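# Re-stand a toppled row of blocks as a tight line

## Task

Every block from the row that has tipped over must end up upright on one of its long edges, with all of those blocks butted against each other face to face, forming a single straight line that contains only them; then release them.

## Robot and tools

Robot: two arms on a table, left_arm and right_arm. Each arm has six revolute joints and a parallel gripper. In the shared scene frame used by all results, the origin sits on the table top midway between the arms, +x runs out over the table, +z points up, and left_arm sits on the +y side. The names left and right are labels, not image sides. Arm bases: left_arm at (-0.009, +0.346, 0) m, right_arm at (-0.049, -0.336, 0) m, both nearly unrotated. The gripper's fingers extend along its own +z axis and separate along its y axis; the reported hand point lies between the finger pads, roughly 1 cm short of the fingertips. Reported hand positions may be slightly wrong, especially when the arm is stretched far.

The row (used by execute_actions and move): one flat list of 14 numbers covering both arms, even if only one moves. First left_arm's 6 joint angles and then its opening, then right_arm's 6 angles and its opening. Joint order within each arm, always: shoulder (joint2), elbow (joint3), wrist roll (joint6), wrist pitch (joint4), waist (joint1), wrist yaw (joint5). Angles are absolute joint targets in radians, not offsets. Stated ranges: shoulder 0.000 to 3.142, elbow 0.000 to 3.019, wrist roll -2.094 to 2.094, wrist pitch -1.693 to 1.571, waist -2.880 to 2.880, wrist yaw -1.571 to 1.571. The true ends may differ by up to 0.019 rad. A target beyond an end by over 0.019 rad, and farther out than the current angle, gets the call rejected; otherwise it is clipped to the real end and the result may say "joint sent to its limit" (its absence proves nothing). Opening is absolute on a scale from -1 (closed) to +1 (fully open).

execute_actions(actions): a list of actions, each a table of up to 15 rows; each row lasts one control step of 1/30 s, and a table with fewer rows repeats its final row to fill 15 steps. An empty list just reports state and images. Per step, the target is held within a fixed distance of the measured angle (waist 0.264, shoulder 0.32, elbow 0.276, wrist pitch 0.33, wrist yaw 0.186, wrist roll 0.522 rad), and targets that would shift the hand over 70 mm are scaled back, so large changes need several actions. To keep a joint still, resend its value from the "Joint targets" line.

move(target, speed, blocking): target is one 14-number row as above. All joints travel together so they finish at the same moment, usually bending the hand's path. speed (0.01 to 2 rad/s, default 0.5) caps the joint with the longest travel; paths last between 0.5 and 10 s. Moves do not steer around objects or the other arm. Faster contact and aiming deeper past a contact both press harder. blocking=false returns after 0.5 s while motion continues; check with wait(0), and call wait or stop before sending new rows or moves. The result adds a "move:" line: the ending (done, off_target, moving, held, fault), limits=held or limits=none, and each arm's joint farthest from its target.

wait(seconds): 0 to 10; lets the scene run with last commands held, returning early if a running move ends. stop(): brakes a running move (needs room if fast); fingers keep moving. zoom_image(camera, region): enlarges a rectangle [x0, y0, x1, y1] in pixels (origin top-left, at most 504 by 504) of cam_head_left, cam_head_right, cam_left_wrist or cam_right_wrist. read_manual(section): only "licences"; no motion. finished_scene(scene): pass the current scene number once the blocks are placed and released; irreversible.

Results: a state line per arm with the hand's position in metres and orientation as quat_wxyz, in the scene frame. "Joint positions" and "Joint velocities" list each arm's joints in the order above (rad, rad/s), followed by the finger pad gap in metres (0.094 when fully open). grip_measured is the measured opening on the command scale; readings may be off by about 1 mm. "Joint targets" shows what joints are currently driven toward. Action results also list step readings; HELD with an arm label means that arm's row was partly held back on that step. "joint command not followed" means a clearance check altered that arm's targets. FAULT lines mark an arm stop; MOTOR HOT warns at 85 °C, and at 100 °C an OVER-TEMPERATURE FAULT makes that arm go limp and drop.

Gripping: to hold something, command an opening around 0.03 below its grip_measured; a smaller gap grips more gently. Pad force tops out near 50 to 62 N, less on thin parts, with a brief spike at first contact.

Cameras: all four give 504x504 images, in order cam_head_left, cam_head_right, cam_left_wrist, cam_right_wrist. Head cameras are pinhole, mounted high behind the table (near x -0.28, z 0.76); wrist cameras are fisheye and ride on the hands. Calibration values are approximate.

Avoid: knocking or placing anything off the table (fails the job), letting the arms collide or press each other, dropping or slamming blocks, very hard pushes, and holding loads long enough to overheat motors. Objects may occasionally be nudged or tugged by outside disturbances.

Each tool is called after ">>>" as name([rows], argument=value, ...), one row to a line, values as JSON.

## Session

>>> execute_actions(actions=[])

Scene clock: 0.00 s.
left_arm: end_effector_position=(+0.5698, +0.7559, +0.1263) grip_measured=+1.000 end_effector_quat_wxyz=(-0.126, +0.652, -0.618, +0.420) | right_arm: end_effector_position=(+0.4272, +0.1218, +0.2491) grip_measured=+1.000 end_effector_quat_wxyz=(+0.382, +0.208, +0.899, +0.062)
Joint names: [shoulder, elbow, wrist roll, wrist pitch, waist, wrist yaw]
Joint positions: left_arm=[ 2.091  1.76  -0.992 -0.873  0.841  0.851  0.094] | right_arm=[ 1.79   1.656  1.205 -0.925  0.828  0.637  0.094]
Joint velocities: left_arm=[-0.005 -0.002  0.007 -0.007 -0.005 -0.022  0.   ] | right_arm=[-0.024  0.002  0.022 -0.012 -0.015 -0.081  0.   ]
Joint targets: left_arm=[2.085 1.786 -0.992 -0.870 0.841 0.851] | right_arm=[1.796 1.682 1.205 -0.923 0.828 0.637]

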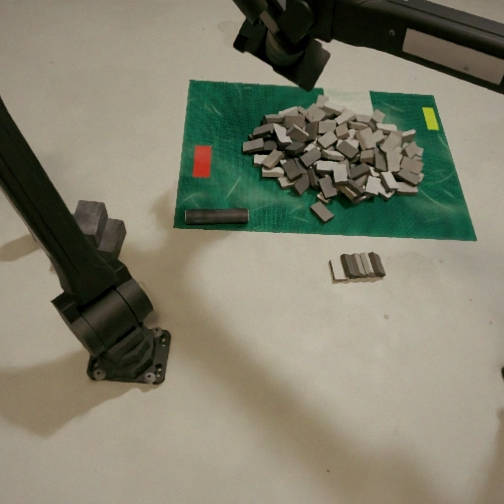

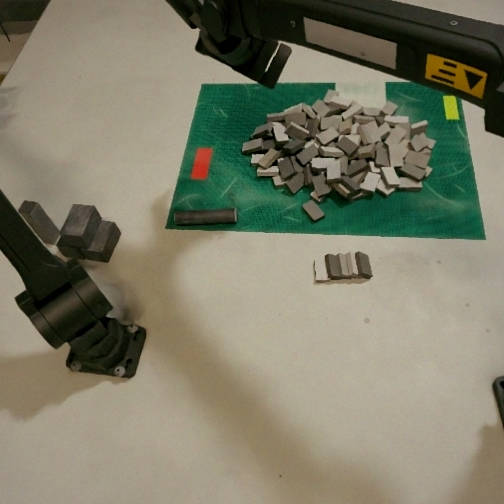

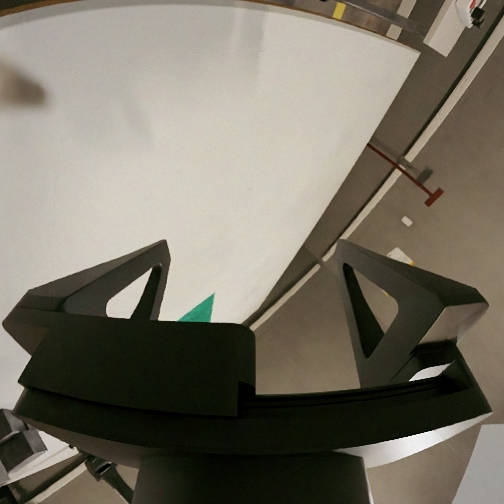

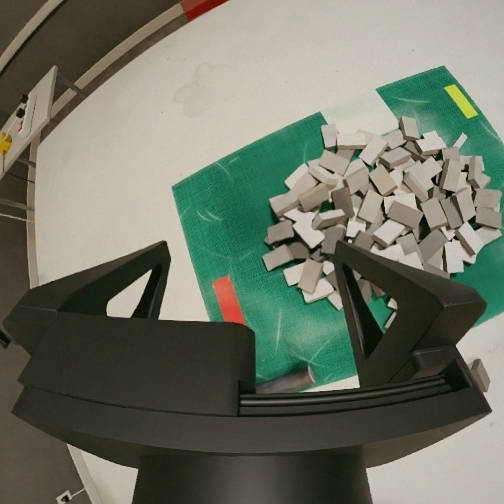

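>>> zoom_image(camera="cam_head_left", region=[310, 230, 410, 300])

>>> zoom_image(camera="cam_head_right", region=[295, 230, 395, 300])

Region (310, 230, 410, 300) of cam_head_left's 504x504 image, scaled by 5.040, with more detail than that image has; it fills the top 353 rows of this view, and the rest is white.

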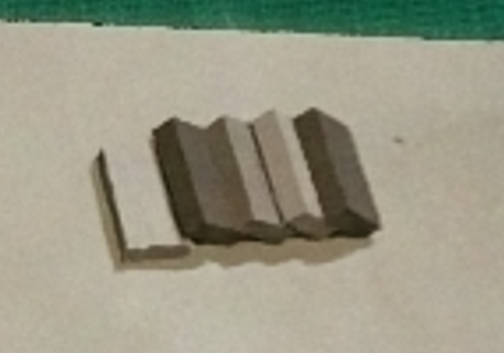

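Region (295, 230, 395, 300) of cam_head_right's 504x504 image, scaled by 5.040, with more detail than that image has; it fills the top 353 rows of this view, and the rest is white.

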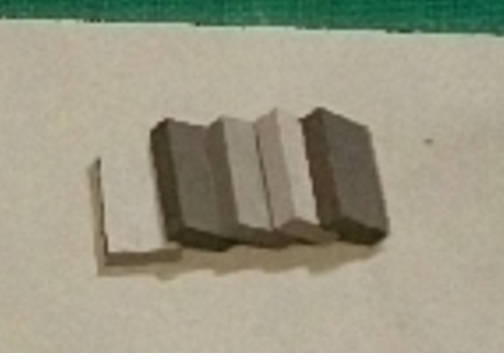

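>>> move(target=[2.085,1.786,-0.992,-0.87,0.841,0.851,1,1.417,0.897,0.716,-1.051,0.772,0,1], speed=0.8)

>>> zoom_image(camera="cam_right_wrist", region=[130, 200, 380, 400])

Scene clock: 6.43 s.
left_arm: end_effector_position=(+0.5698, +0.7559, +0.1263) grip_measured=+1.000 end_effector_quat_wxyz=(-0.126, +0.652, -0.618, +0.420) | right_arm: end_effector_position=(+0.1808, -0.0607, +0.0738) grip_measured=+1.000 end_effector_quat_wxyz=(-0.004, -0.077, +0.997, -0.006)
Joint names: [shoulder, elbow, wrist roll, wrist pitch, waist, wrist yaw]
Joint positions: left_arm=[ 2.091  1.76  -0.992 -0.873  0.841  0.851  0.094] | right_arm=[ 1.426  0.889  0.725 -1.048  0.785  0.003  0.094]
Joint velocities: left_arm=[-0.024  0.007  0.051 -0.012 -0.005  0.037  0.   ] | right_arm=[-0.015 -0.012 -0.081  0.007  0.015 -0.037  0.   ]
Joint targets: left_arm=[2.085 1.786 -0.992 -0.870 0.841 0.851] | right_arm=[1.417 0.897 0.716 -1.051 0.772 0.000]
move: off_target (left_arm); limits=none; left_arm: farthest joint: the elbow, 0.026 radians from its target (0.026 radians at the start); right_arm: farthest joint: the waist, 0.013 radians from its target (0.056 radians at the start)
camera_calibration (this result's frames):
cam_right_wrist: T_world_to_cam=[[0.165623, -0.98614, 0.00986561, -0.0924225], [-0.794157, -0.127435, 0.594201, 0.0975768], [-0.584708, -0.106248, -0.804256, 0.282637], [0, 0, 0, 1]] pos_world=[0.258059, -0.0486772, 0.170244]

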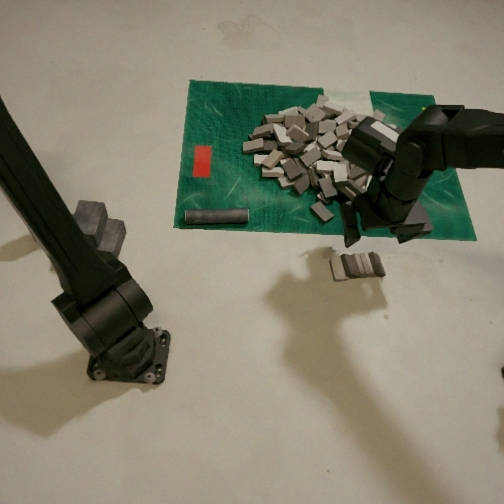

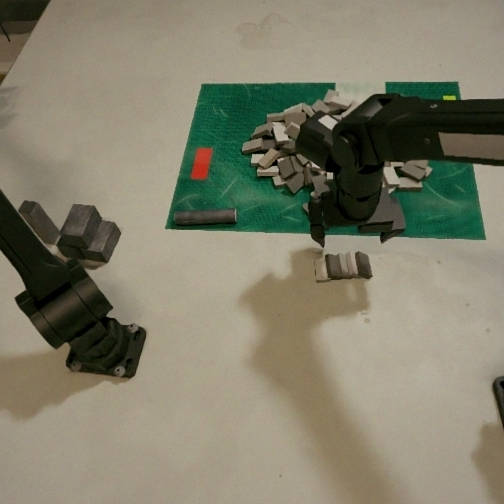

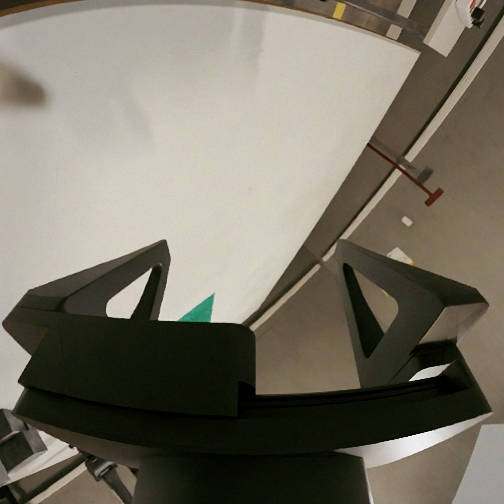

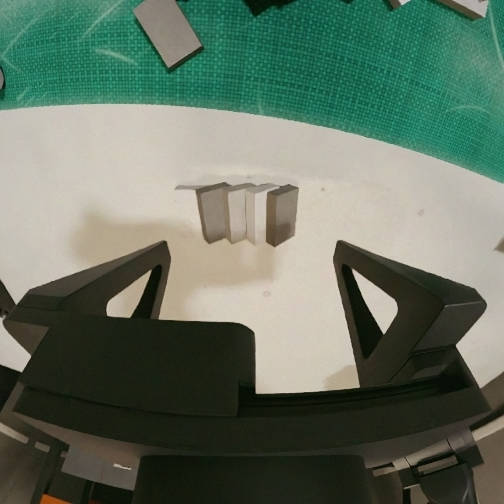

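Region (130, 200, 380, 400) of cam_right_wrist's 504x504 image, scaled by 2.016, with more detail than that image has; it fills the top 403 rows of this view, and the rest is white.

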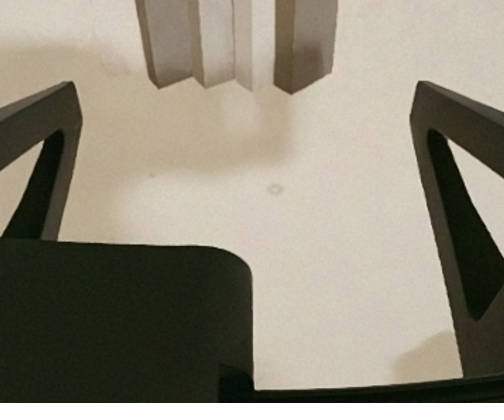

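>>> move(target=[2.085,1.786,-0.992,-0.87,0.841,0.851,1,1.408,0.775,0.694,-0.838,0.737,-0.11,1], speed=0.3)

Scene clock: 9.90 s.
left_arm: end_effector_position=(+0.5698, +0.7559, +0.1263) grip_measured=+1.000 end_effector_quat_wxyz=(-0.126, +0.652, -0.618, +0.420) | right_arm: end_effector_position=(+0.1752, -0.0577, +0.0421) grip_measured=+1.000 end_effector_quat_wxyz=(-0.009, -0.072, +0.995, +0.066)
Joint names: [shoulder, elbow, wrist roll, wrist pitch, waist, wrist yaw]
Joint positions: left_arm=[ 2.091  1.76  -0.992 -0.873  0.841  0.851  0.094] | right_arm=[ 1.42   0.777  0.703 -0.849  0.749 -0.107  0.094]
Joint velocities: left_arm=[-0.024  0.012 -0.022 -0.007 -0.005  0.007  0.   ] | right_arm=[-0.005 -0.012 -0.022  0.007  0.005  0.022  0.   ]
Joint targets: left_arm=[2.085 1.786 -0.992 -0.870 0.841 0.851] | right_arm=[1.408 0.775 0.694 -0.838 0.737 -0.110]
move: off_target (left_arm); limits=none; left_arm: farthest joint: the elbow, 0.026 radians from its target (0.026 radians at the start); right_arm: farthest joint: the waist, 0.012 radians from its target (0.048 radians at the start)
camera_calibration (this result's frames):
cam_right_wrist: T_world_to_cam=[[0.154341, -0.978732, -0.135137, -0.0796305], [-0.783225, -0.204576, 0.587118, 0.106219], [-0.602277, 0.0152263, -0.798142, 0.264064], [0, 0, 0, 1]] pos_world=[0.254523, -0.0602278, 0.137637]

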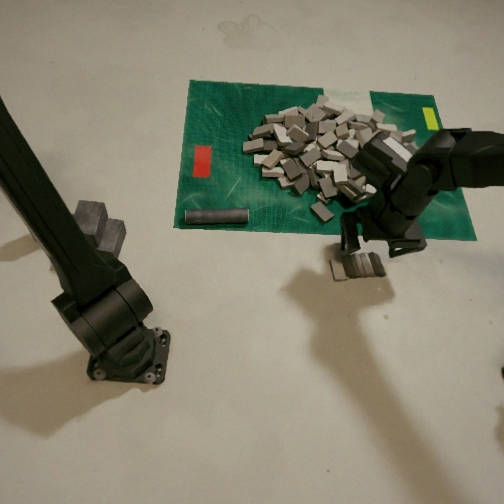

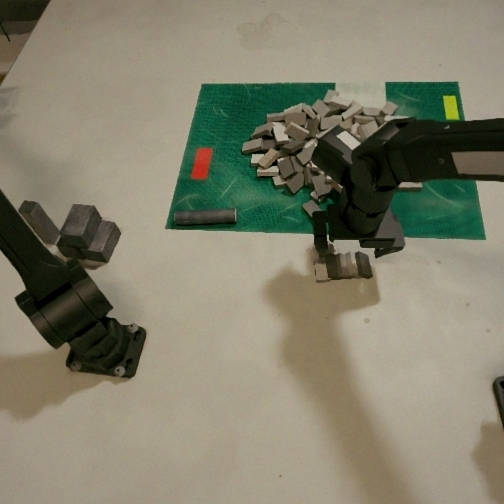

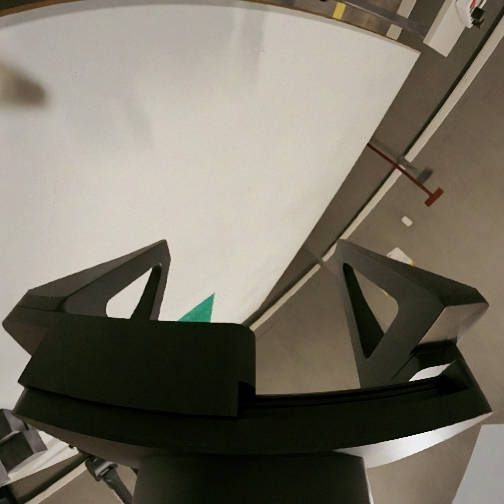

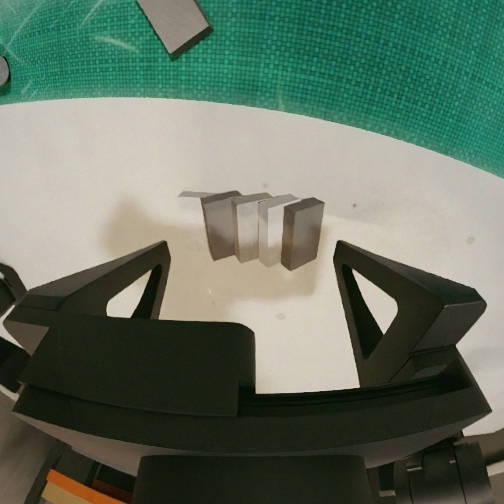

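>>> move(target=[2.085,1.786,-0.992,-0.87,0.841,0.851,1,1.451,0.747,0.694,-0.767,0.737,-0.11,1], speed=0.1)

>>> zoom_image(camera="cam_head_right", region=[295, 230, 415, 300])

Scene clock: 12.67 s.
left_arm: end_effector_position=(+0.5698, +0.7559, +0.1263) grip_measured=+1.000 end_effector_quat_wxyz=(-0.126, +0.652, -0.618, +0.420) | right_arm: end_effector_position=(+0.1772, -0.0555, +0.0300) grip_measured=+1.000 end_effector_quat_wxyz=(+0.001, -0.073, +0.994, +0.076)
Joint names: [shoulder, elbow, wrist roll, wrist pitch, waist, wrist yaw]
Joint positions: left_arm=[ 2.091  1.76  -0.992 -0.873  0.841  0.851  0.094] | right_arm=[ 1.435  0.75   0.703 -0.778  0.749 -0.107  0.094]
Joint velocities: left_arm=[-0.005 -0.007 -0.007 -0.007 -0.005  0.022  0.   ] | right_arm=[-0.015 -0.027 -0.022 -0.002 -0.005 -0.007  0.   ]
Joint targets: left_arm=[2.085 1.786 -0.992 -0.870 0.841 0.851] | right_arm=[1.451 0.747 0.694 -0.767 0.737 -0.110]
move: off_target (left_arm); limits=none; left_arm: farthest joint: the elbow, 0.026 radians from its target (0.026 radians at the start); right_arm: farthest joint: the shoulder, 0.016 radians from its target (0.031 radians at the start)
camera_calibration (this result's frames):
cam_right_wrist: T_world_to_cam=[[0.157498, -0.975549, -0.153292, -0.0792776], [-0.794304, -0.217378, 0.567299, 0.117172], [-0.58675, 0.0324117, -0.809119, 0.254026], [0, 0, 0, 1]] pos_world=[0.254606, -0.060102, 0.126913]

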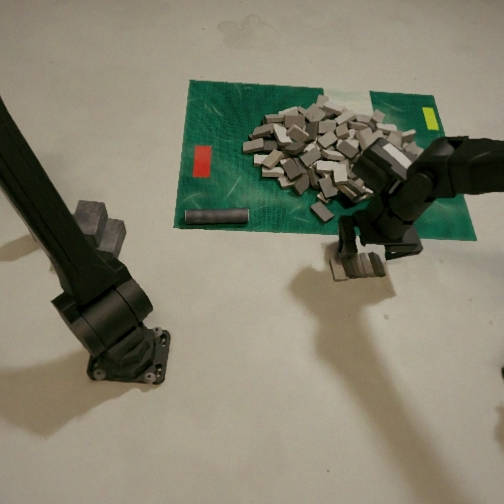

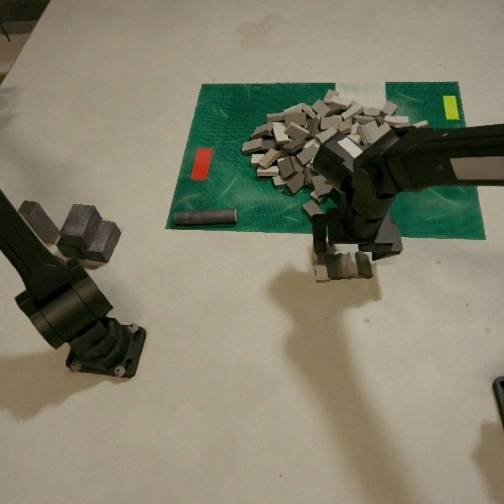

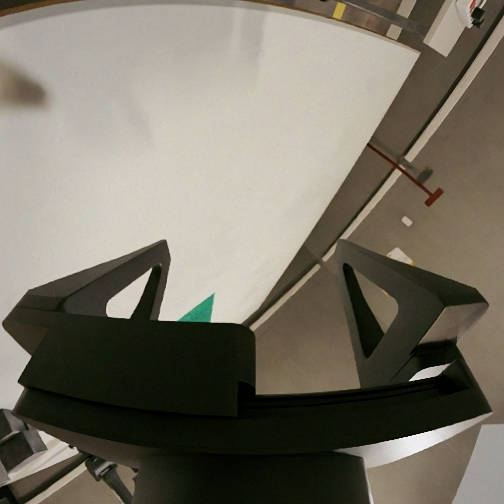

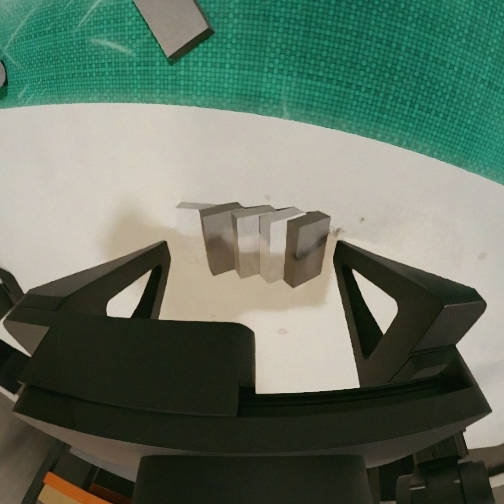

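Region (295, 230, 415, 300) of cam_head_right's 504x504 image, scaled by 4.200, with more detail than that image has; it fills the top 294 rows of this view, and the rest is white.

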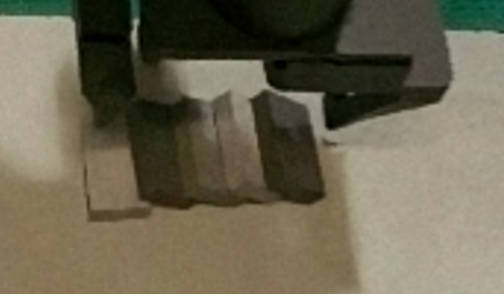

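>>> move(target=[2.085,1.786,-0.992,-0.87,0.841,0.851,1,1.44,0.71,0.694,-0.733,0.737,-0.11,1], speed=0.1)

>>> zoom_image(camera="cam_head_right", region=[295, 230, 415, 300])

Scene clock: 15.27 s.
left_arm: end_effector_position=(+0.5698, +0.7559, +0.1263) grip_measured=+1.000 end_effector_quat_wxyz=(-0.126, +0.652, -0.618, +0.420) | right_arm: end_effector_position=(+0.1704, -0.0631, +0.0190) grip_measured=+1.000 end_effector_quat_wxyz=(+0.000, -0.073, +0.995, +0.075)
Joint names: [shoulder, elbow, wrist roll, wrist pitch, waist, wrist yaw]
Joint positions: left_arm=[ 2.091  1.76  -0.992 -0.873  0.841  0.851  0.094] | right_arm=[ 1.435  0.713  0.702 -0.744  0.749 -0.107  0.094]
Joint velocities: left_arm=[ 0.005 -0.032  0.007 -0.027 -0.024  0.066  0.   ] | right_arm=[ 0.005  0.002 -0.007 -0.007 -0.005  0.007  0.   ]
Joint targets: left_arm=[2.085 1.786 -0.992 -0.870 0.841 0.851] | right_arm=[1.440 0.710 0.694 -0.733 0.737 -0.110]
move: off_target (left_arm); limits=none; left_arm: farthest joint: the elbow, 0.026 radians from its target (0.026 radians at the start); right_arm: farthest joint: the waist, 0.012 radians from its target (0.012 radians at the start)
camera_calibration (this result's frames):
cam_right_wrist: T_world_to_cam=[[0.157489, -0.975923, -0.150905, -0.0873708], [-0.792812, -0.21606, 0.569883, 0.11617], [-0.588766, 0.0298894, -0.807751, 0.241572], [0, 0, 0, 1]] pos_world=[0.248091, -0.067388, 0.115742]

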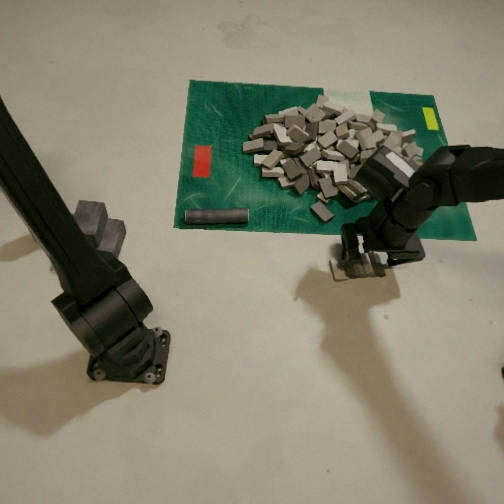

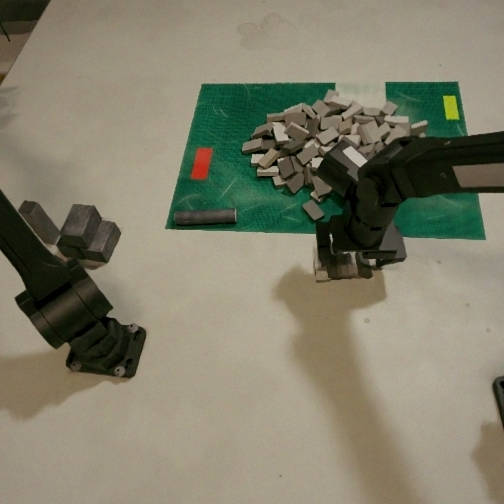

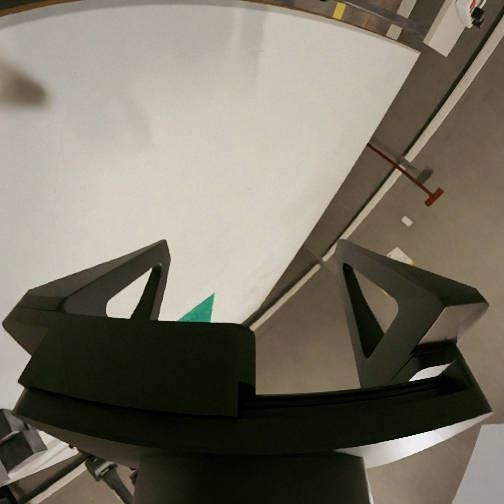

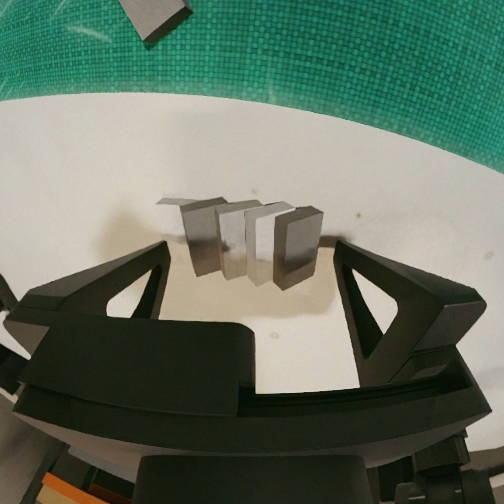

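Region (295, 230, 415, 300) of cam_head_right's 504x504 image, scaled by 4.200, with more detail than that image has; it fills the top 294 rows of this view, and the rest is white.

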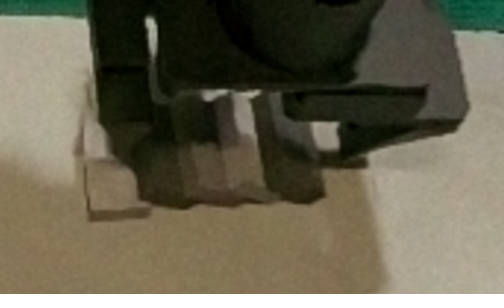

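Close slowly.

>>> execute_actions([
  [[2.085,1.786,-0.992,-0.87,0.841,0.851,1,1.44,0.71,0.694,-0.733,0.737,-0.11,0.7]],
  [[2.085,1.786,-0.992,-0.87,0.841,0.851,1,1.44,0.71,0.694,-0.733,0.737,-0.11,0.55]],
  [[2.085,1.786,-0.992,-0.87,0.841,0.851,1,1.44,0.71,0.694,-0.733,0.737,-0.11,0.4]],
  [[2.085,1.786,-0.992,-0.87,0.841,0.851,1,1.44,0.71,0.694,-0.733,0.737,-0.11,0.25]],
])

>>> zoom_image(camera="cam_right_wrist", region=[130, 160, 380, 330])

Scene clock: 18.50 s.
left_arm: end_effector_position=(+0.5698, +0.7559, +0.1263) grip_measured=+1.000 end_effector_quat_wxyz=(-0.126, +0.652, -0.618, +0.420) | right_arm: end_effector_position=(+0.1709, -0.0640, +0.0187) grip_measured=+0.253 end_effector_quat_wxyz=(+0.000, -0.072, +0.995, +0.074)
Joint names: [shoulder, elbow, wrist roll, wrist pitch, waist, wrist yaw]
Joint positions: left_arm=[ 2.091  1.76  -0.992 -0.873  0.841  0.851  0.094] | right_arm=[ 1.435  0.712  0.702 -0.744  0.747 -0.106  0.059]
Joint velocities: left_arm=[ 0.005 -0.027  0.081  0.007  0.005 -0.081  0.   ] | right_arm=[-0.015 -0.007 -0.007 -0.002 -0.015 -0.037 -0.002]
Joint targets: left_arm=[2.085 1.786 -0.992 -0.870 0.841 0.851] | right_arm=[1.440 0.710 0.694 -0.733 0.737 -0.110]
Step readings (joint positions; steps 1 to 15: 1st action; 16 to 30: 2nd action; 31 to 45: 3rd action; 46 to 60: 4th action):
0: left_arm=[2.091 1.760 -0.992 -0.873 0.841 0.851] | right_arm=[1.435 0.713 0.702 -0.744 0.749 -0.107]
1: left_arm=[2.091 1.760 -0.992 -0.873 0.841 0.851] | right_arm=[1.435 0.713 0.702 -0.744 0.749 -0.107]
2: left_arm=[2.091 1.760 -0.992 -0.873 0.841 0.851] | right_arm=[1.435 0.713 0.702 -0.744 0.749 -0.107]
4: left_arm=[2.091 1.760 -0.992 -0.873 0.841 0.851] | right_arm=[1.435 0.713 0.702 -0.744 0.749 -0.107]
8: left_arm=[2.091 1.760 -0.992 -0.873 0.841 0.851] | right_arm=[1.435 0.713 0.702 -0.744 0.749 -0.107]
15: left_arm=[2.091 1.760 -0.992 -0.873 0.841 0.851] | right_arm=[1.435 0.713 0.702 -0.744 0.749 -0.107]
16: left_arm=[2.091 1.760 -0.992 -0.873 0.841 0.851] | right_arm=[1.435 0.713 0.702 -0.744 0.749 -0.107]
17: left_arm=[2.091 1.760 -0.992 -0.873 0.841 0.851] | right_arm=[1.435 0.713 0.702 -0.744 0.749 -0.107]
19: left_arm=[2.091 1.760 -0.992 -0.873 0.841 0.851] | right_arm=[1.435 0.713 0.702 -0.744 0.749 -0.107]
23: left_arm=[2.091 1.760 -0.992 -0.873 0.841 0.851] | right_arm=[1.435 0.713 0.702 -0.744 0.749 -0.107]
30: left_arm=[2.091 1.760 -0.992 -0.873 0.841 0.851] | right_arm=[1.435 0.713 0.702 -0.744 0.749 -0.107]
31: left_arm=[2.091 1.760 -0.992 -0.873 0.841 0.851] | right_arm=[1.435 0.713 0.702 -0.744 0.749 -0.107]
32: left_arm=[2.091 1.760 -0.992 -0.873 0.841 0.851] | right_arm=[1.435 0.713 0.702 -0.744 0.749 -0.107]
34: left_arm=[2.091 1.760 -0.992 -0.873 0.841 0.851] | right_arm=[1.435 0.713 0.702 -0.744 0.749 -0.107]
38: left_arm=[2.091 1.760 -0.992 -0.873 0.841 0.851] | right_arm=[1.435 0.713 0.702 -0.744 0.749 -0.107]
45: left_arm=[2.091 1.760 -0.992 -0.873 0.841 0.851] | right_arm=[1.435 0.713 0.702 -0.744 0.749 -0.107]
46: left_arm=[2.091 1.760 -0.992 -0.873 0.841 0.851] | right_arm=[1.435 0.713 0.702 -0.744 0.749 -0.106]
47: left_arm=[2.091 1.760 -0.992 -0.873 0.841 0.851] | right_arm=[1.435 0.712 0.702 -0.744 0.748 -0.106]
49: left_arm=[2.091 1.760 -0.992 -0.873 0.841 0.851] | right_arm=[1.435 0.712 0.702 -0.744 0.747 -0.106]
53: left_arm=[2.091 1.760 -0.992 -0.873 0.841 0.851] | right_arm=[1.435 0.712 0.702 -0.744 0.747 -0.106]
60: Joint positions above
camera_calibration (this result's frames):
cam_right_wrist: T_world_to_cam=[[0.155942, -0.976424, -0.14926, -0.0881344], [-0.793564, -0.213822, 0.569681, 0.116777], [-0.588166, 0.0296103, -0.808198, 0.241546], [0, 0, 0, 1]] pos_world=[0.248482, -0.0682393, 0.115536]

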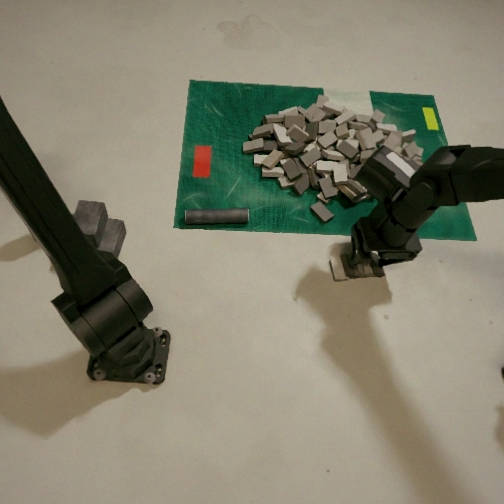

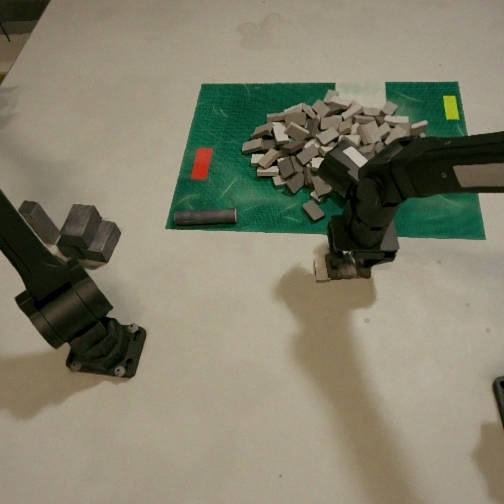

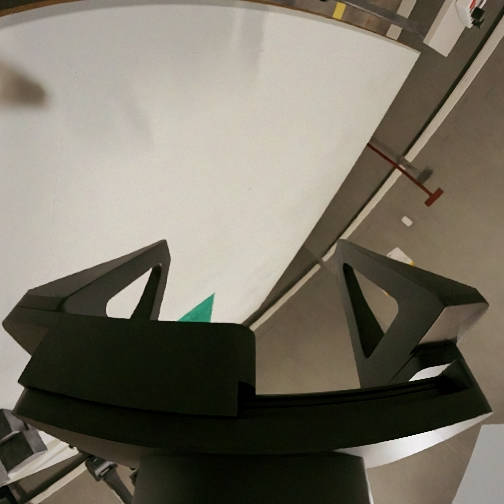

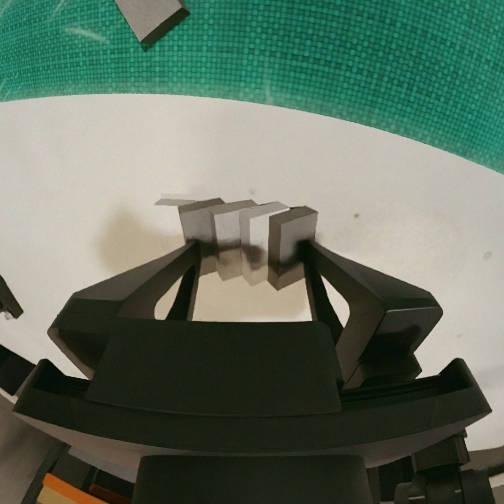

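Region (130, 160, 380, 330) of cam_right_wrist's 504x504 image, scaled by 2.016, with more detail than that image has; it fills the top 343 rows of this view, and the rest is white.

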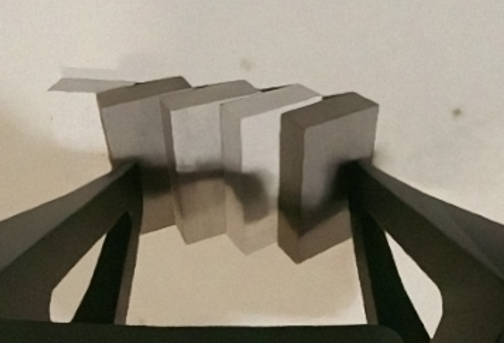

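>>> execute_actions([
  [[2.085,1.786,-0.992,-0.87,0.841,0.851,1,1.44,0.71,0.694,-0.733,0.737,-0.11,0.95]],
  [[2.085,1.786,-0.992,-0.87,0.841,0.851,1,1.465,0.70,0.694,-0.71,0.737,-0.11,0.95]],
  [[2.085,1.786,-0.992,-0.87,0.841,0.851,1,1.465,0.70,0.694,-0.71,0.737,-0.11,0.7]],
  [[2.085,1.786,-0.992,-0.87,0.841,0.851,1,1.465,0.70,0.694,-0.71,0.737,-0.11,0.5]],
  [[2.085,1.786,-0.992,-0.87,0.841,0.851,1,1.465,0.70,0.694,-0.71,0.737,-0.11,0.35]],
])

>>> zoom_image(camera="cam_right_wrist", region=[130, 160, 380, 330])

Scene clock: 22.67 s.
left_arm: end_effector_position=(+0.5698, +0.7559, +0.1263) grip_measured=+1.000 end_effector_quat_wxyz=(-0.126, +0.652, -0.618, +0.420) | right_arm: end_effector_position=(+0.1704, -0.0627, +0.0118) grip_measured=+0.354 end_effector_quat_wxyz=(-0.001, -0.073, +0.994, +0.078)
Joint names: [shoulder, elbow, wrist roll, wrist pitch, waist, wrist yaw]
Joint positions: left_arm=[ 2.091  1.76  -0.992 -0.873  0.841  0.851  0.094] | right_arm=[ 1.45   0.703  0.701 -0.716  0.747 -0.113  0.064]
Joint velocities: left_arm=[-0.015 -0.007 -0.022 -0.017  0.005 -0.007  0.   ] | right_arm=[-0.005  0.007 -0.007 -0.002 -0.015  0.007  0.001]
Joint targets: left_arm=[2.085 1.786 -0.992 -0.870 0.841 0.851] | right_arm=[1.465 0.700 0.694 -0.710 0.737 -0.110]
Step readings (joint positions; steps 1 to 15: 1st action; 16 to 30: 2nd action; 31 to 45: 3rd action; 46 to 60: 4th action; 61 to 75: 5th action):
0: left_arm=[2.091 1.760 -0.992 -0.873 0.841 0.851] | right_arm=[1.435 0.712 0.702 -0.744 0.747 -0.106]
1: left_arm=[2.091 1.760 -0.992 -0.873 0.841 0.851] | right_arm=[1.435 0.712 0.702 -0.744 0.747 -0.106]
2: left_arm=[2.091 1.760 -0.992 -0.873 0.841 0.851] | right_arm=[1.435 0.712 0.702 -0.744 0.747 -0.107]
4: left_arm=[2.091 1.760 -0.992 -0.873 0.841 0.851] | right_arm=[1.435 0.712 0.702 -0.743 0.747 -0.107]
8: left_arm=[2.091 1.760 -0.992 -0.873 0.841 0.851] | right_arm=[1.435 0.712 0.702 -0.743 0.747 -0.107]
15: left_arm=[2.091 1.760 -0.992 -0.873 0.841 0.851] | right_arm=[1.435 0.712 0.702 -0.743 0.747 -0.107]
16: left_arm=[2.091 1.760 -0.992 -0.873 0.841 0.851] | right_arm=[1.435 0.711 0.702 -0.740 0.747 -0.107]
17: left_arm=[2.091 1.760 -0.992 -0.873 0.841 0.851] | right_arm=[1.436 0.709 0.702 -0.732 0.747 -0.107]
19: left_arm=[2.091 1.760 -0.992 -0.873 0.841 0.851] | right_arm=[1.441 0.707 0.702 -0.724 0.747 -0.107]
23: left_arm=[2.091 1.760 -0.992 -0.873 0.841 0.851] | right_arm=[1.449 0.704 0.702 -0.722 0.747 -0.107]
30: left_arm=[2.091 1.760 -0.992 -0.873 0.841 0.851] | right_arm=[1.450 0.703 0.702 -0.721 0.747 -0.107]
31: left_arm=[2.091 1.760 -0.992 -0.873 0.841 0.851] | right_arm=[1.450 0.703 0.702 -0.721 0.747 -0.107]
32: left_arm=[2.091 1.760 -0.992 -0.873 0.841 0.851] | right_arm=[1.450 0.703 0.702 -0.721 0.747 -0.107]
34: left_arm=[2.091 1.760 -0.992 -0.873 0.841 0.851] | right_arm=[1.450 0.703 0.702 -0.720 0.747 -0.108]
38: left_arm=[2.091 1.760 -0.992 -0.873 0.841 0.851] | right_arm=[1.450 0.703 0.702 -0.720 0.747 -0.108]
45: left_arm=[2.091 1.760 -0.992 -0.873 0.841 0.851] | right_arm=[1.450 0.703 0.702 -0.720 0.747 -0.108]
46: left_arm=[2.091 1.760 -0.992 -0.873 0.841 0.851] | right_arm=[1.450 0.703 0.702 -0.719 0.747 -0.111]
47: left_arm=[2.091 1.760 -0.992 -0.873 0.841 0.851] | right_arm=[1.450 0.703 0.701 -0.718 0.747 -0.111]
49: left_arm=[2.091 1.760 -0.992 -0.873 0.841 0.851] | right_arm=[1.450 0.703 0.701 -0.717 0.747 -0.111]
53: left_arm=[2.091 1.760 -0.992 -0.873 0.841 0.851] | right_arm=[1.450 0.703 0.701 -0.717 0.747 -0.111]
60: left_arm=[2.091 1.760 -0.992 -0.873 0.841 0.851] | right_arm=[1.450 0.703 0.701 -0.717 0.747 -0.111]
61: left_arm=[2.091 1.760 -0.992 -0.873 0.841 0.851] | right_arm=[1.450 0.703 0.701 -0.716 0.747 -0.113]
62: left_arm=[2.091 1.760 -0.992 -0.873 0.841 0.851] | right_arm=[1.450 0.703 0.701 -0.716 0.747 -0.113]
64: left_arm=[2.091 1.760 -0.992 -0.873 0.841 0.851] | right_arm=[1.450 0.703 0.701 -0.716 0.747 -0.113]
68: left_arm=[2.091 1.760 -0.992 -0.873 0.841 0.851] | right_arm=[1.450 0.703 0.701 -0.716 0.747 -0.113]
75: Joint positions above
camera_calibration (this result's frames):
cam_right_wrist: T_world_to_cam=[[0.156672, -0.975028, -0.157397, -0.0877789], [-0.79188, -0.219251, 0.569961, 0.119983], [-0.590238, 0.0353427, -0.806455, 0.23627], [0, 0, 0, 1]] pos_world=[0.24822, -0.0676309, 0.10834]

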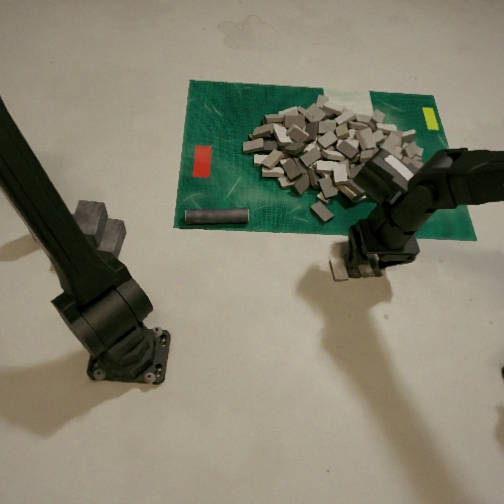

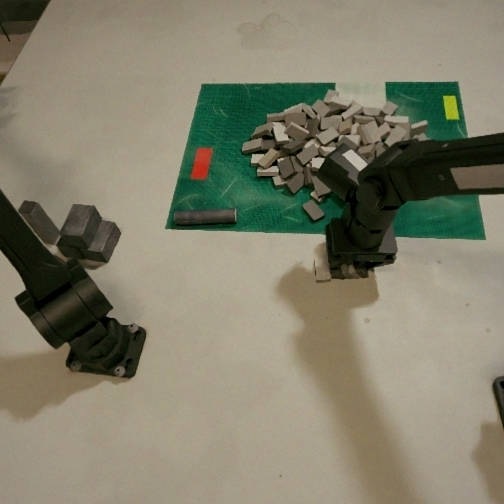

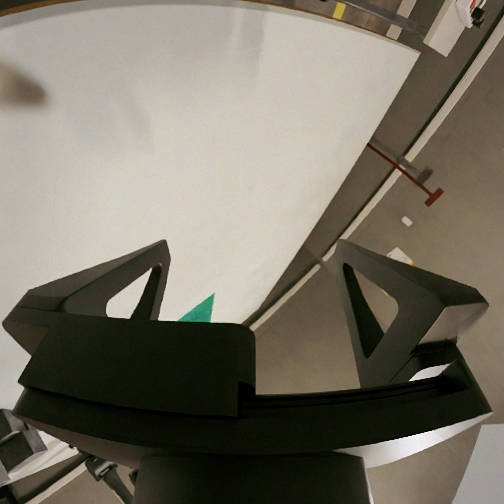

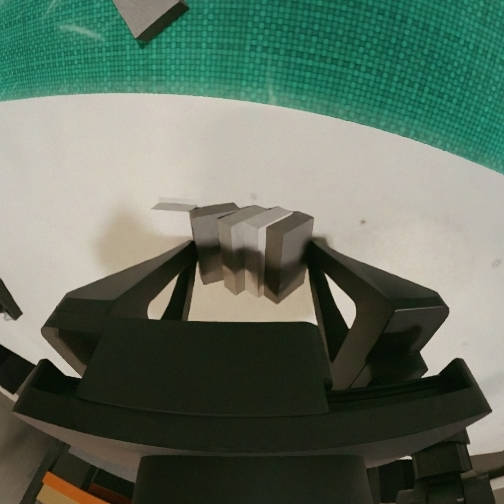

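Region (130, 160, 380, 330) of cam_right_wrist's 504x504 image, scaled by 2.016, with more detail than that image has; it fills the top 343 rows of this view, and the rest is white.

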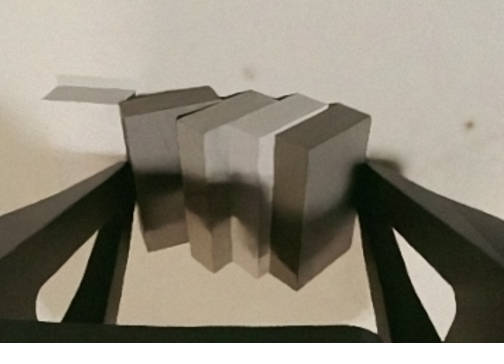

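>>> execute_actions([
  [[2.085,1.786,-0.992,-0.87,0.841,0.851,1,1.465,0.70,0.694,-0.71,0.737,-0.11,0.25]],
  [[2.085,1.786,-0.992,-0.87,0.841,0.851,1,1.465,0.70,0.694,-0.71,0.737,-0.11,0.15]],
  [[2.085,1.786,-0.992,-0.87,0.841,0.851,1,1.465,0.70,0.694,-0.71,0.737,-0.11,0.05]],
])

>>> zoom_image(camera="cam_right_wrist", region=[130, 160, 380, 330])

Scene clock: 26.23 s.
left_arm: end_effector_position=(+0.5698, +0.7559, +0.1263) grip_measured=+1.000 end_effector_quat_wxyz=(-0.126, +0.652, -0.618, +0.420) | right_arm: end_effector_position=(+0.1719, -0.0624, +0.0181) grip_measured=+0.056 end_effector_quat_wxyz=(+0.004, -0.072, +0.994, +0.084)
Joint names: [shoulder, elbow, wrist roll, wrist pitch, waist, wrist yaw]
Joint positions: left_arm=[ 2.091  1.76  -0.992 -0.873  0.841  0.851  0.094] | right_arm=[ 1.43   0.703  0.699 -0.72   0.743 -0.115  0.05 ]
Joint velocities: left_arm=[-0.015 -0.007  0.007 -0.002 -0.015  0.095  0.   ] | right_arm=[-0.015  0.007  0.007 -0.007 -0.005 -0.037  0.001]
Joint targets: left_arm=[2.085 1.786 -0.992 -0.870 0.841 0.851] | right_arm=[1.465 0.700 0.694 -0.710 0.737 -0.110]
Step readings (joint positions; steps 1 to 15: 1st action; 16 to 30: 2nd action; 31 to 45: 3rd action):
0: left_arm=[2.091 1.760 -0.992 -0.873 0.841 0.851] | right_arm=[1.450 0.703 0.701 -0.716 0.747 -0.113]
1: left_arm=[2.091 1.760 -0.992 -0.873 0.841 0.851] | right_arm=[1.450 0.703 0.701 -0.715 0.747 -0.115]
2: left_arm=[2.091 1.760 -0.992 -0.873 0.841 0.851] | right_arm=[1.450 0.703 0.701 -0.714 0.747 -0.114]
4: left_arm=[2.091 1.760 -0.992 -0.873 0.841 0.851] | right_arm=[1.450 0.703 0.701 -0.714 0.747 -0.114]
8: left_arm=[2.091 1.760 -0.992 -0.873 0.841 0.851] | right_arm=[1.450 0.703 0.701 -0.714 0.747 -0.114]
15: left_arm=[2.091 1.760 -0.992 -0.873 0.841 0.851] | right_arm=[1.450 0.703 0.701 -0.714 0.747 -0.114]
16: left_arm=[2.091 1.760 -0.992 -0.873 0.841 0.851] | right_arm=[1.450 0.703 0.701 -0.714 0.747 -0.114]
17: left_arm=[2.091 1.760 -0.992 -0.873 0.841 0.851] | right_arm=[1.444 0.703 0.701 -0.719 0.746 -0.113]
19: left_arm=[2.091 1.760 -0.992 -0.873 0.841 0.851] | right_arm=[1.429 0.703 0.700 -0.723 0.744 -0.112]
23: left_arm=[2.091 1.760 -0.992 -0.873 0.841 0.851] | right_arm=[1.433 0.703 0.700 -0.721 0.744 -0.112]
30: left_arm=[2.091 1.760 -0.992 -0.873 0.841 0.851] | right_arm=[1.433 0.703 0.700 -0.721 0.744 -0.112]
31: left_arm=[2.091 1.760 -0.992 -0.873 0.841 0.851] | right_arm=[1.433 0.703 0.700 -0.721 0.744 -0.112]
32: left_arm=[2.091 1.760 -0.992 -0.873 0.841 0.851] | right_arm=[1.430 0.703 0.700 -0.721 0.743 -0.114]
34: left_arm=[2.091 1.760 -0.992 -0.873 0.841 0.851] | right_arm=[1.430 0.703 0.699 -0.720 0.743 -0.115]
38: left_arm=[2.091 1.760 -0.992 -0.873 0.841 0.851] | right_arm=[1.430 0.703 0.699 -0.720 0.743 -0.115]
45: Joint positions above
camera_calibration (this result's frames):
cam_right_wrist: T_world_to_cam=[[0.156439, -0.973236, -0.168342, -0.0864144], [-0.797082, -0.225052, 0.560368, 0.118343], [-0.583256, 0.0465186, -0.810956, 0.241823], [0, 0, 0, 1]] pos_world=[0.248892, -0.0687176, 0.115245]

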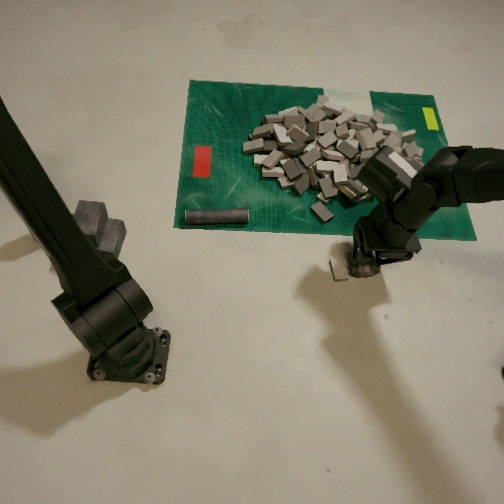

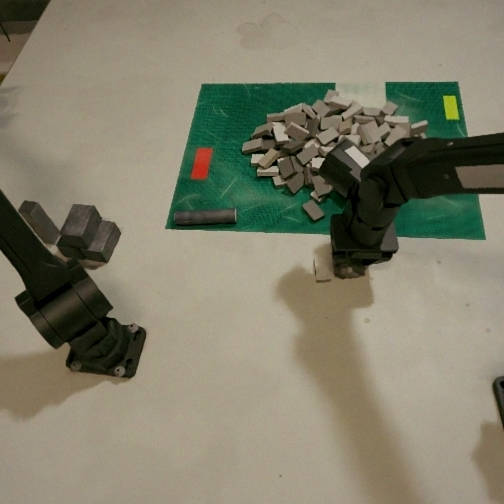

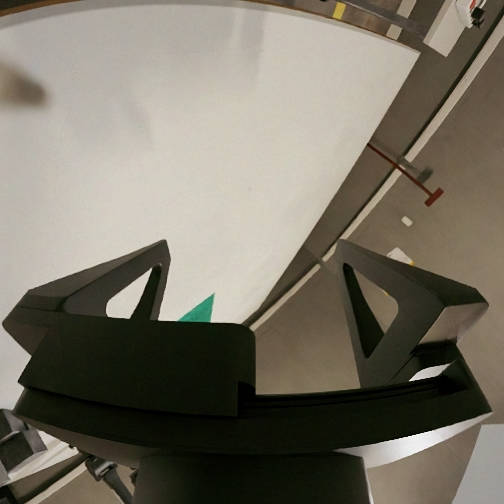

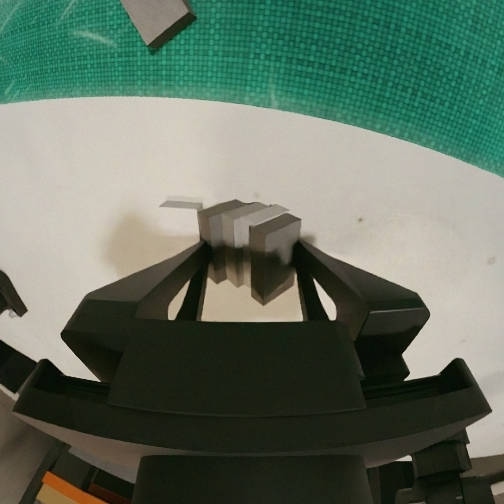

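Region (130, 160, 380, 330) of cam_right_wrist's 504x504 image, scaled by 2.016, with more detail than that image has; it fills the top 343 rows of this view, and the rest is white.

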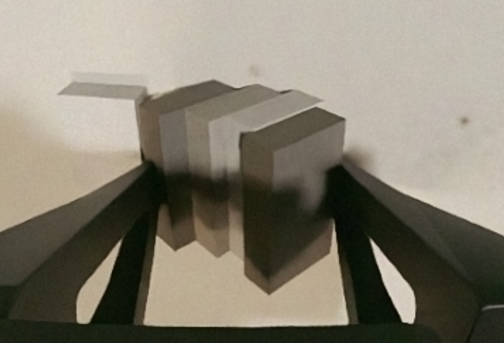

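>>> execute_actions([
  [[2.085,1.786,-0.992,-0.87,0.841,0.851,1,1.45,0.70,0.694,-0.71,0.737,-0.11,0.3]],
  [[2.085,1.786,-0.992,-0.87,0.841,0.851,1,1.45,0.70,0.694,-0.71,0.737,-0.11,0.9]],
])

>>> zoom_image(camera="cam_right_wrist", region=[130, 160, 380, 330])

>>> zoom_image(camera="cam_head_right", region=[295, 230, 415, 300])

Scene clock: 28.73 s.
left_arm: end_effector_position=(+0.5698, +0.7559, +0.1263) grip_measured=+1.000 end_effector_quat_wxyz=(-0.126, +0.652, -0.618, +0.420) | right_arm: end_effector_position=(+0.1719, -0.0632, +0.0166) grip_measured=+0.897 end_effector_quat_wxyz=(+0.004, -0.072, +0.994, +0.082)
Joint names: [shoulder, elbow, wrist roll, wrist pitch, waist, wrist yaw]
Joint positions: left_arm=[ 2.091  1.76  -0.992 -0.873  0.841  0.851  0.094] | right_arm=[ 1.434  0.702  0.699 -0.719  0.743 -0.112  0.089]
Joint velocities: left_arm=[ 0.005  0.007  0.022 -0.002 -0.015 -0.022  0.   ] | right_arm=[ 0.005  0.007 -0.007  0.007  0.005  0.022 -0.001]
Joint targets: left_arm=[2.085 1.786 -0.992 -0.870 0.841 0.851] | right_arm=[1.450 0.700 0.694 -0.710 0.737 -0.110]
Step readings (joint positions; steps 1 to 15: 1st action; 16 to 30: 2nd action):
0: left_arm=[2.091 1.760 -0.992 -0.873 0.841 0.851] | right_arm=[1.430 0.703 0.699 -0.720 0.743 -0.115]
1: left_arm=[2.091 1.760 -0.992 -0.873 0.841 0.851] | right_arm=[1.430 0.703 0.699 -0.720 0.743 -0.114]
2: left_arm=[2.091 1.760 -0.992 -0.873 0.841 0.851] | right_arm=[1.431 0.702 0.699 -0.719 0.743 -0.114]
4: left_arm=[2.091 1.760 -0.992 -0.873 0.841 0.851] | right_arm=[1.433 0.702 0.699 -0.719 0.743 -0.112]
8: left_arm=[2.091 1.760 -0.992 -0.873 0.841 0.851] | right_arm=[1.434 0.702 0.699 -0.719 0.743 -0.112]
15: left_arm=[2.091 1.760 -0.992 -0.873 0.841 0.851] | right_arm=[1.434 0.702 0.699 -0.719 0.743 -0.112]
16: left_arm=[2.091 1.760 -0.992 -0.873 0.841 0.851] | right_arm=[1.434 0.702 0.699 -0.719 0.743 -0.112]
17: left_arm=[2.091 1.760 -0.992 -0.873 0.841 0.851] | right_arm=[1.434 0.702 0.699 -0.719 0.743 -0.112]
19: left_arm=[2.091 1.760 -0.992 -0.873 0.841 0.851] | right_arm=[1.434 0.702 0.699 -0.719 0.743 -0.112]
23: left_arm=[2.091 1.760 -0.992 -0.873 0.841 0.851] | right_arm=[1.434 0.702 0.699 -0.719 0.743 -0.112]
30: Joint positions above
camera_calibration (this result's frames):
cam_right_wrist: T_world_to_cam=[[0.156116, -0.974056, -0.163837, -0.0875481], [-0.79745, -0.22217, 0.560994, 0.119278], [-0.582839, 0.0430716, -0.811445, 0.240382], [0, 0, 0, 1]] pos_world=[0.24889, -0.0691305, 0.1138]

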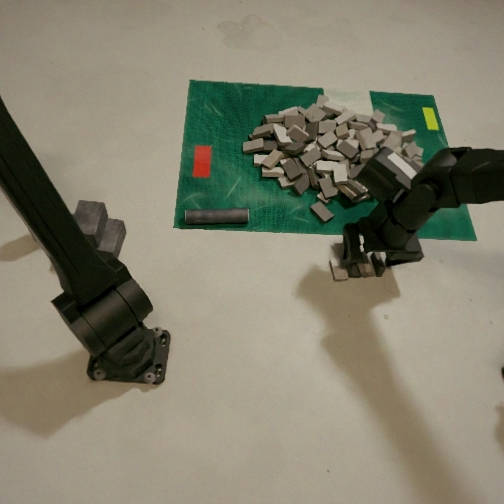

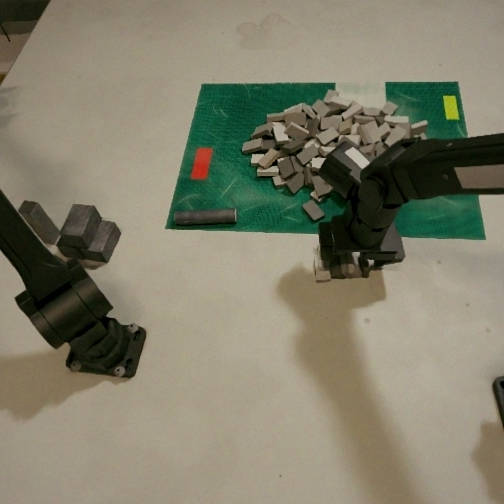

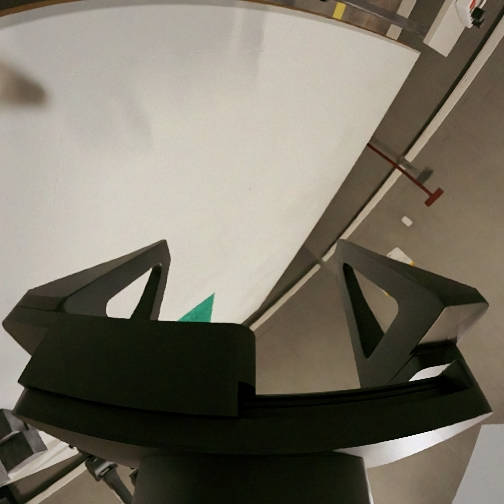

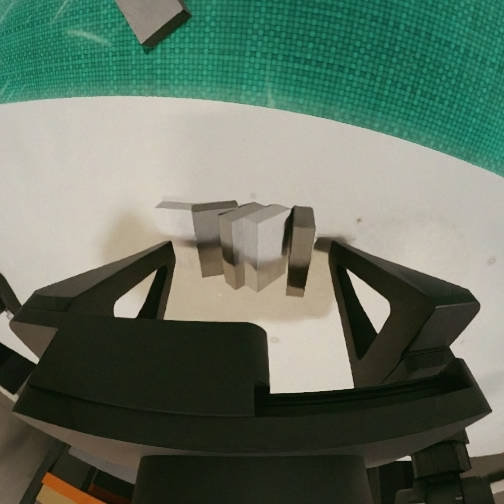

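Region (130, 160, 380, 330) of cam_right_wrist's 504x504 image, scaled by 2.016, with more detail than that image has; it fills the top 343 rows of this view, and the rest is white.

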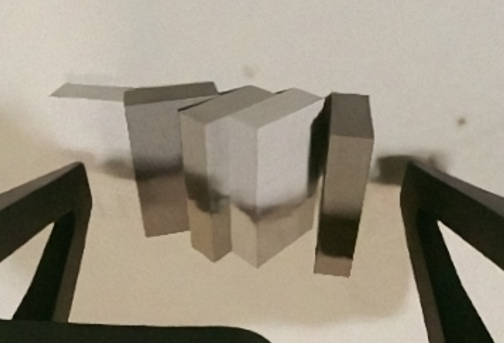

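Region (295, 230, 415, 300) of cam_head_right's 504x504 image, scaled by 4.200, with more detail than that image has; it fills the top 294 rows of this view, and the rest is white.

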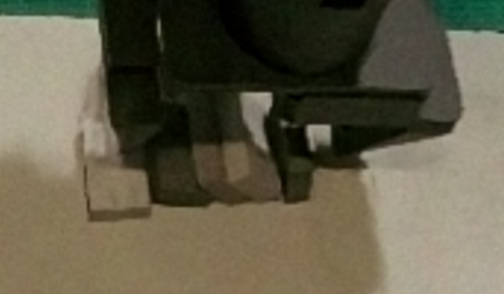

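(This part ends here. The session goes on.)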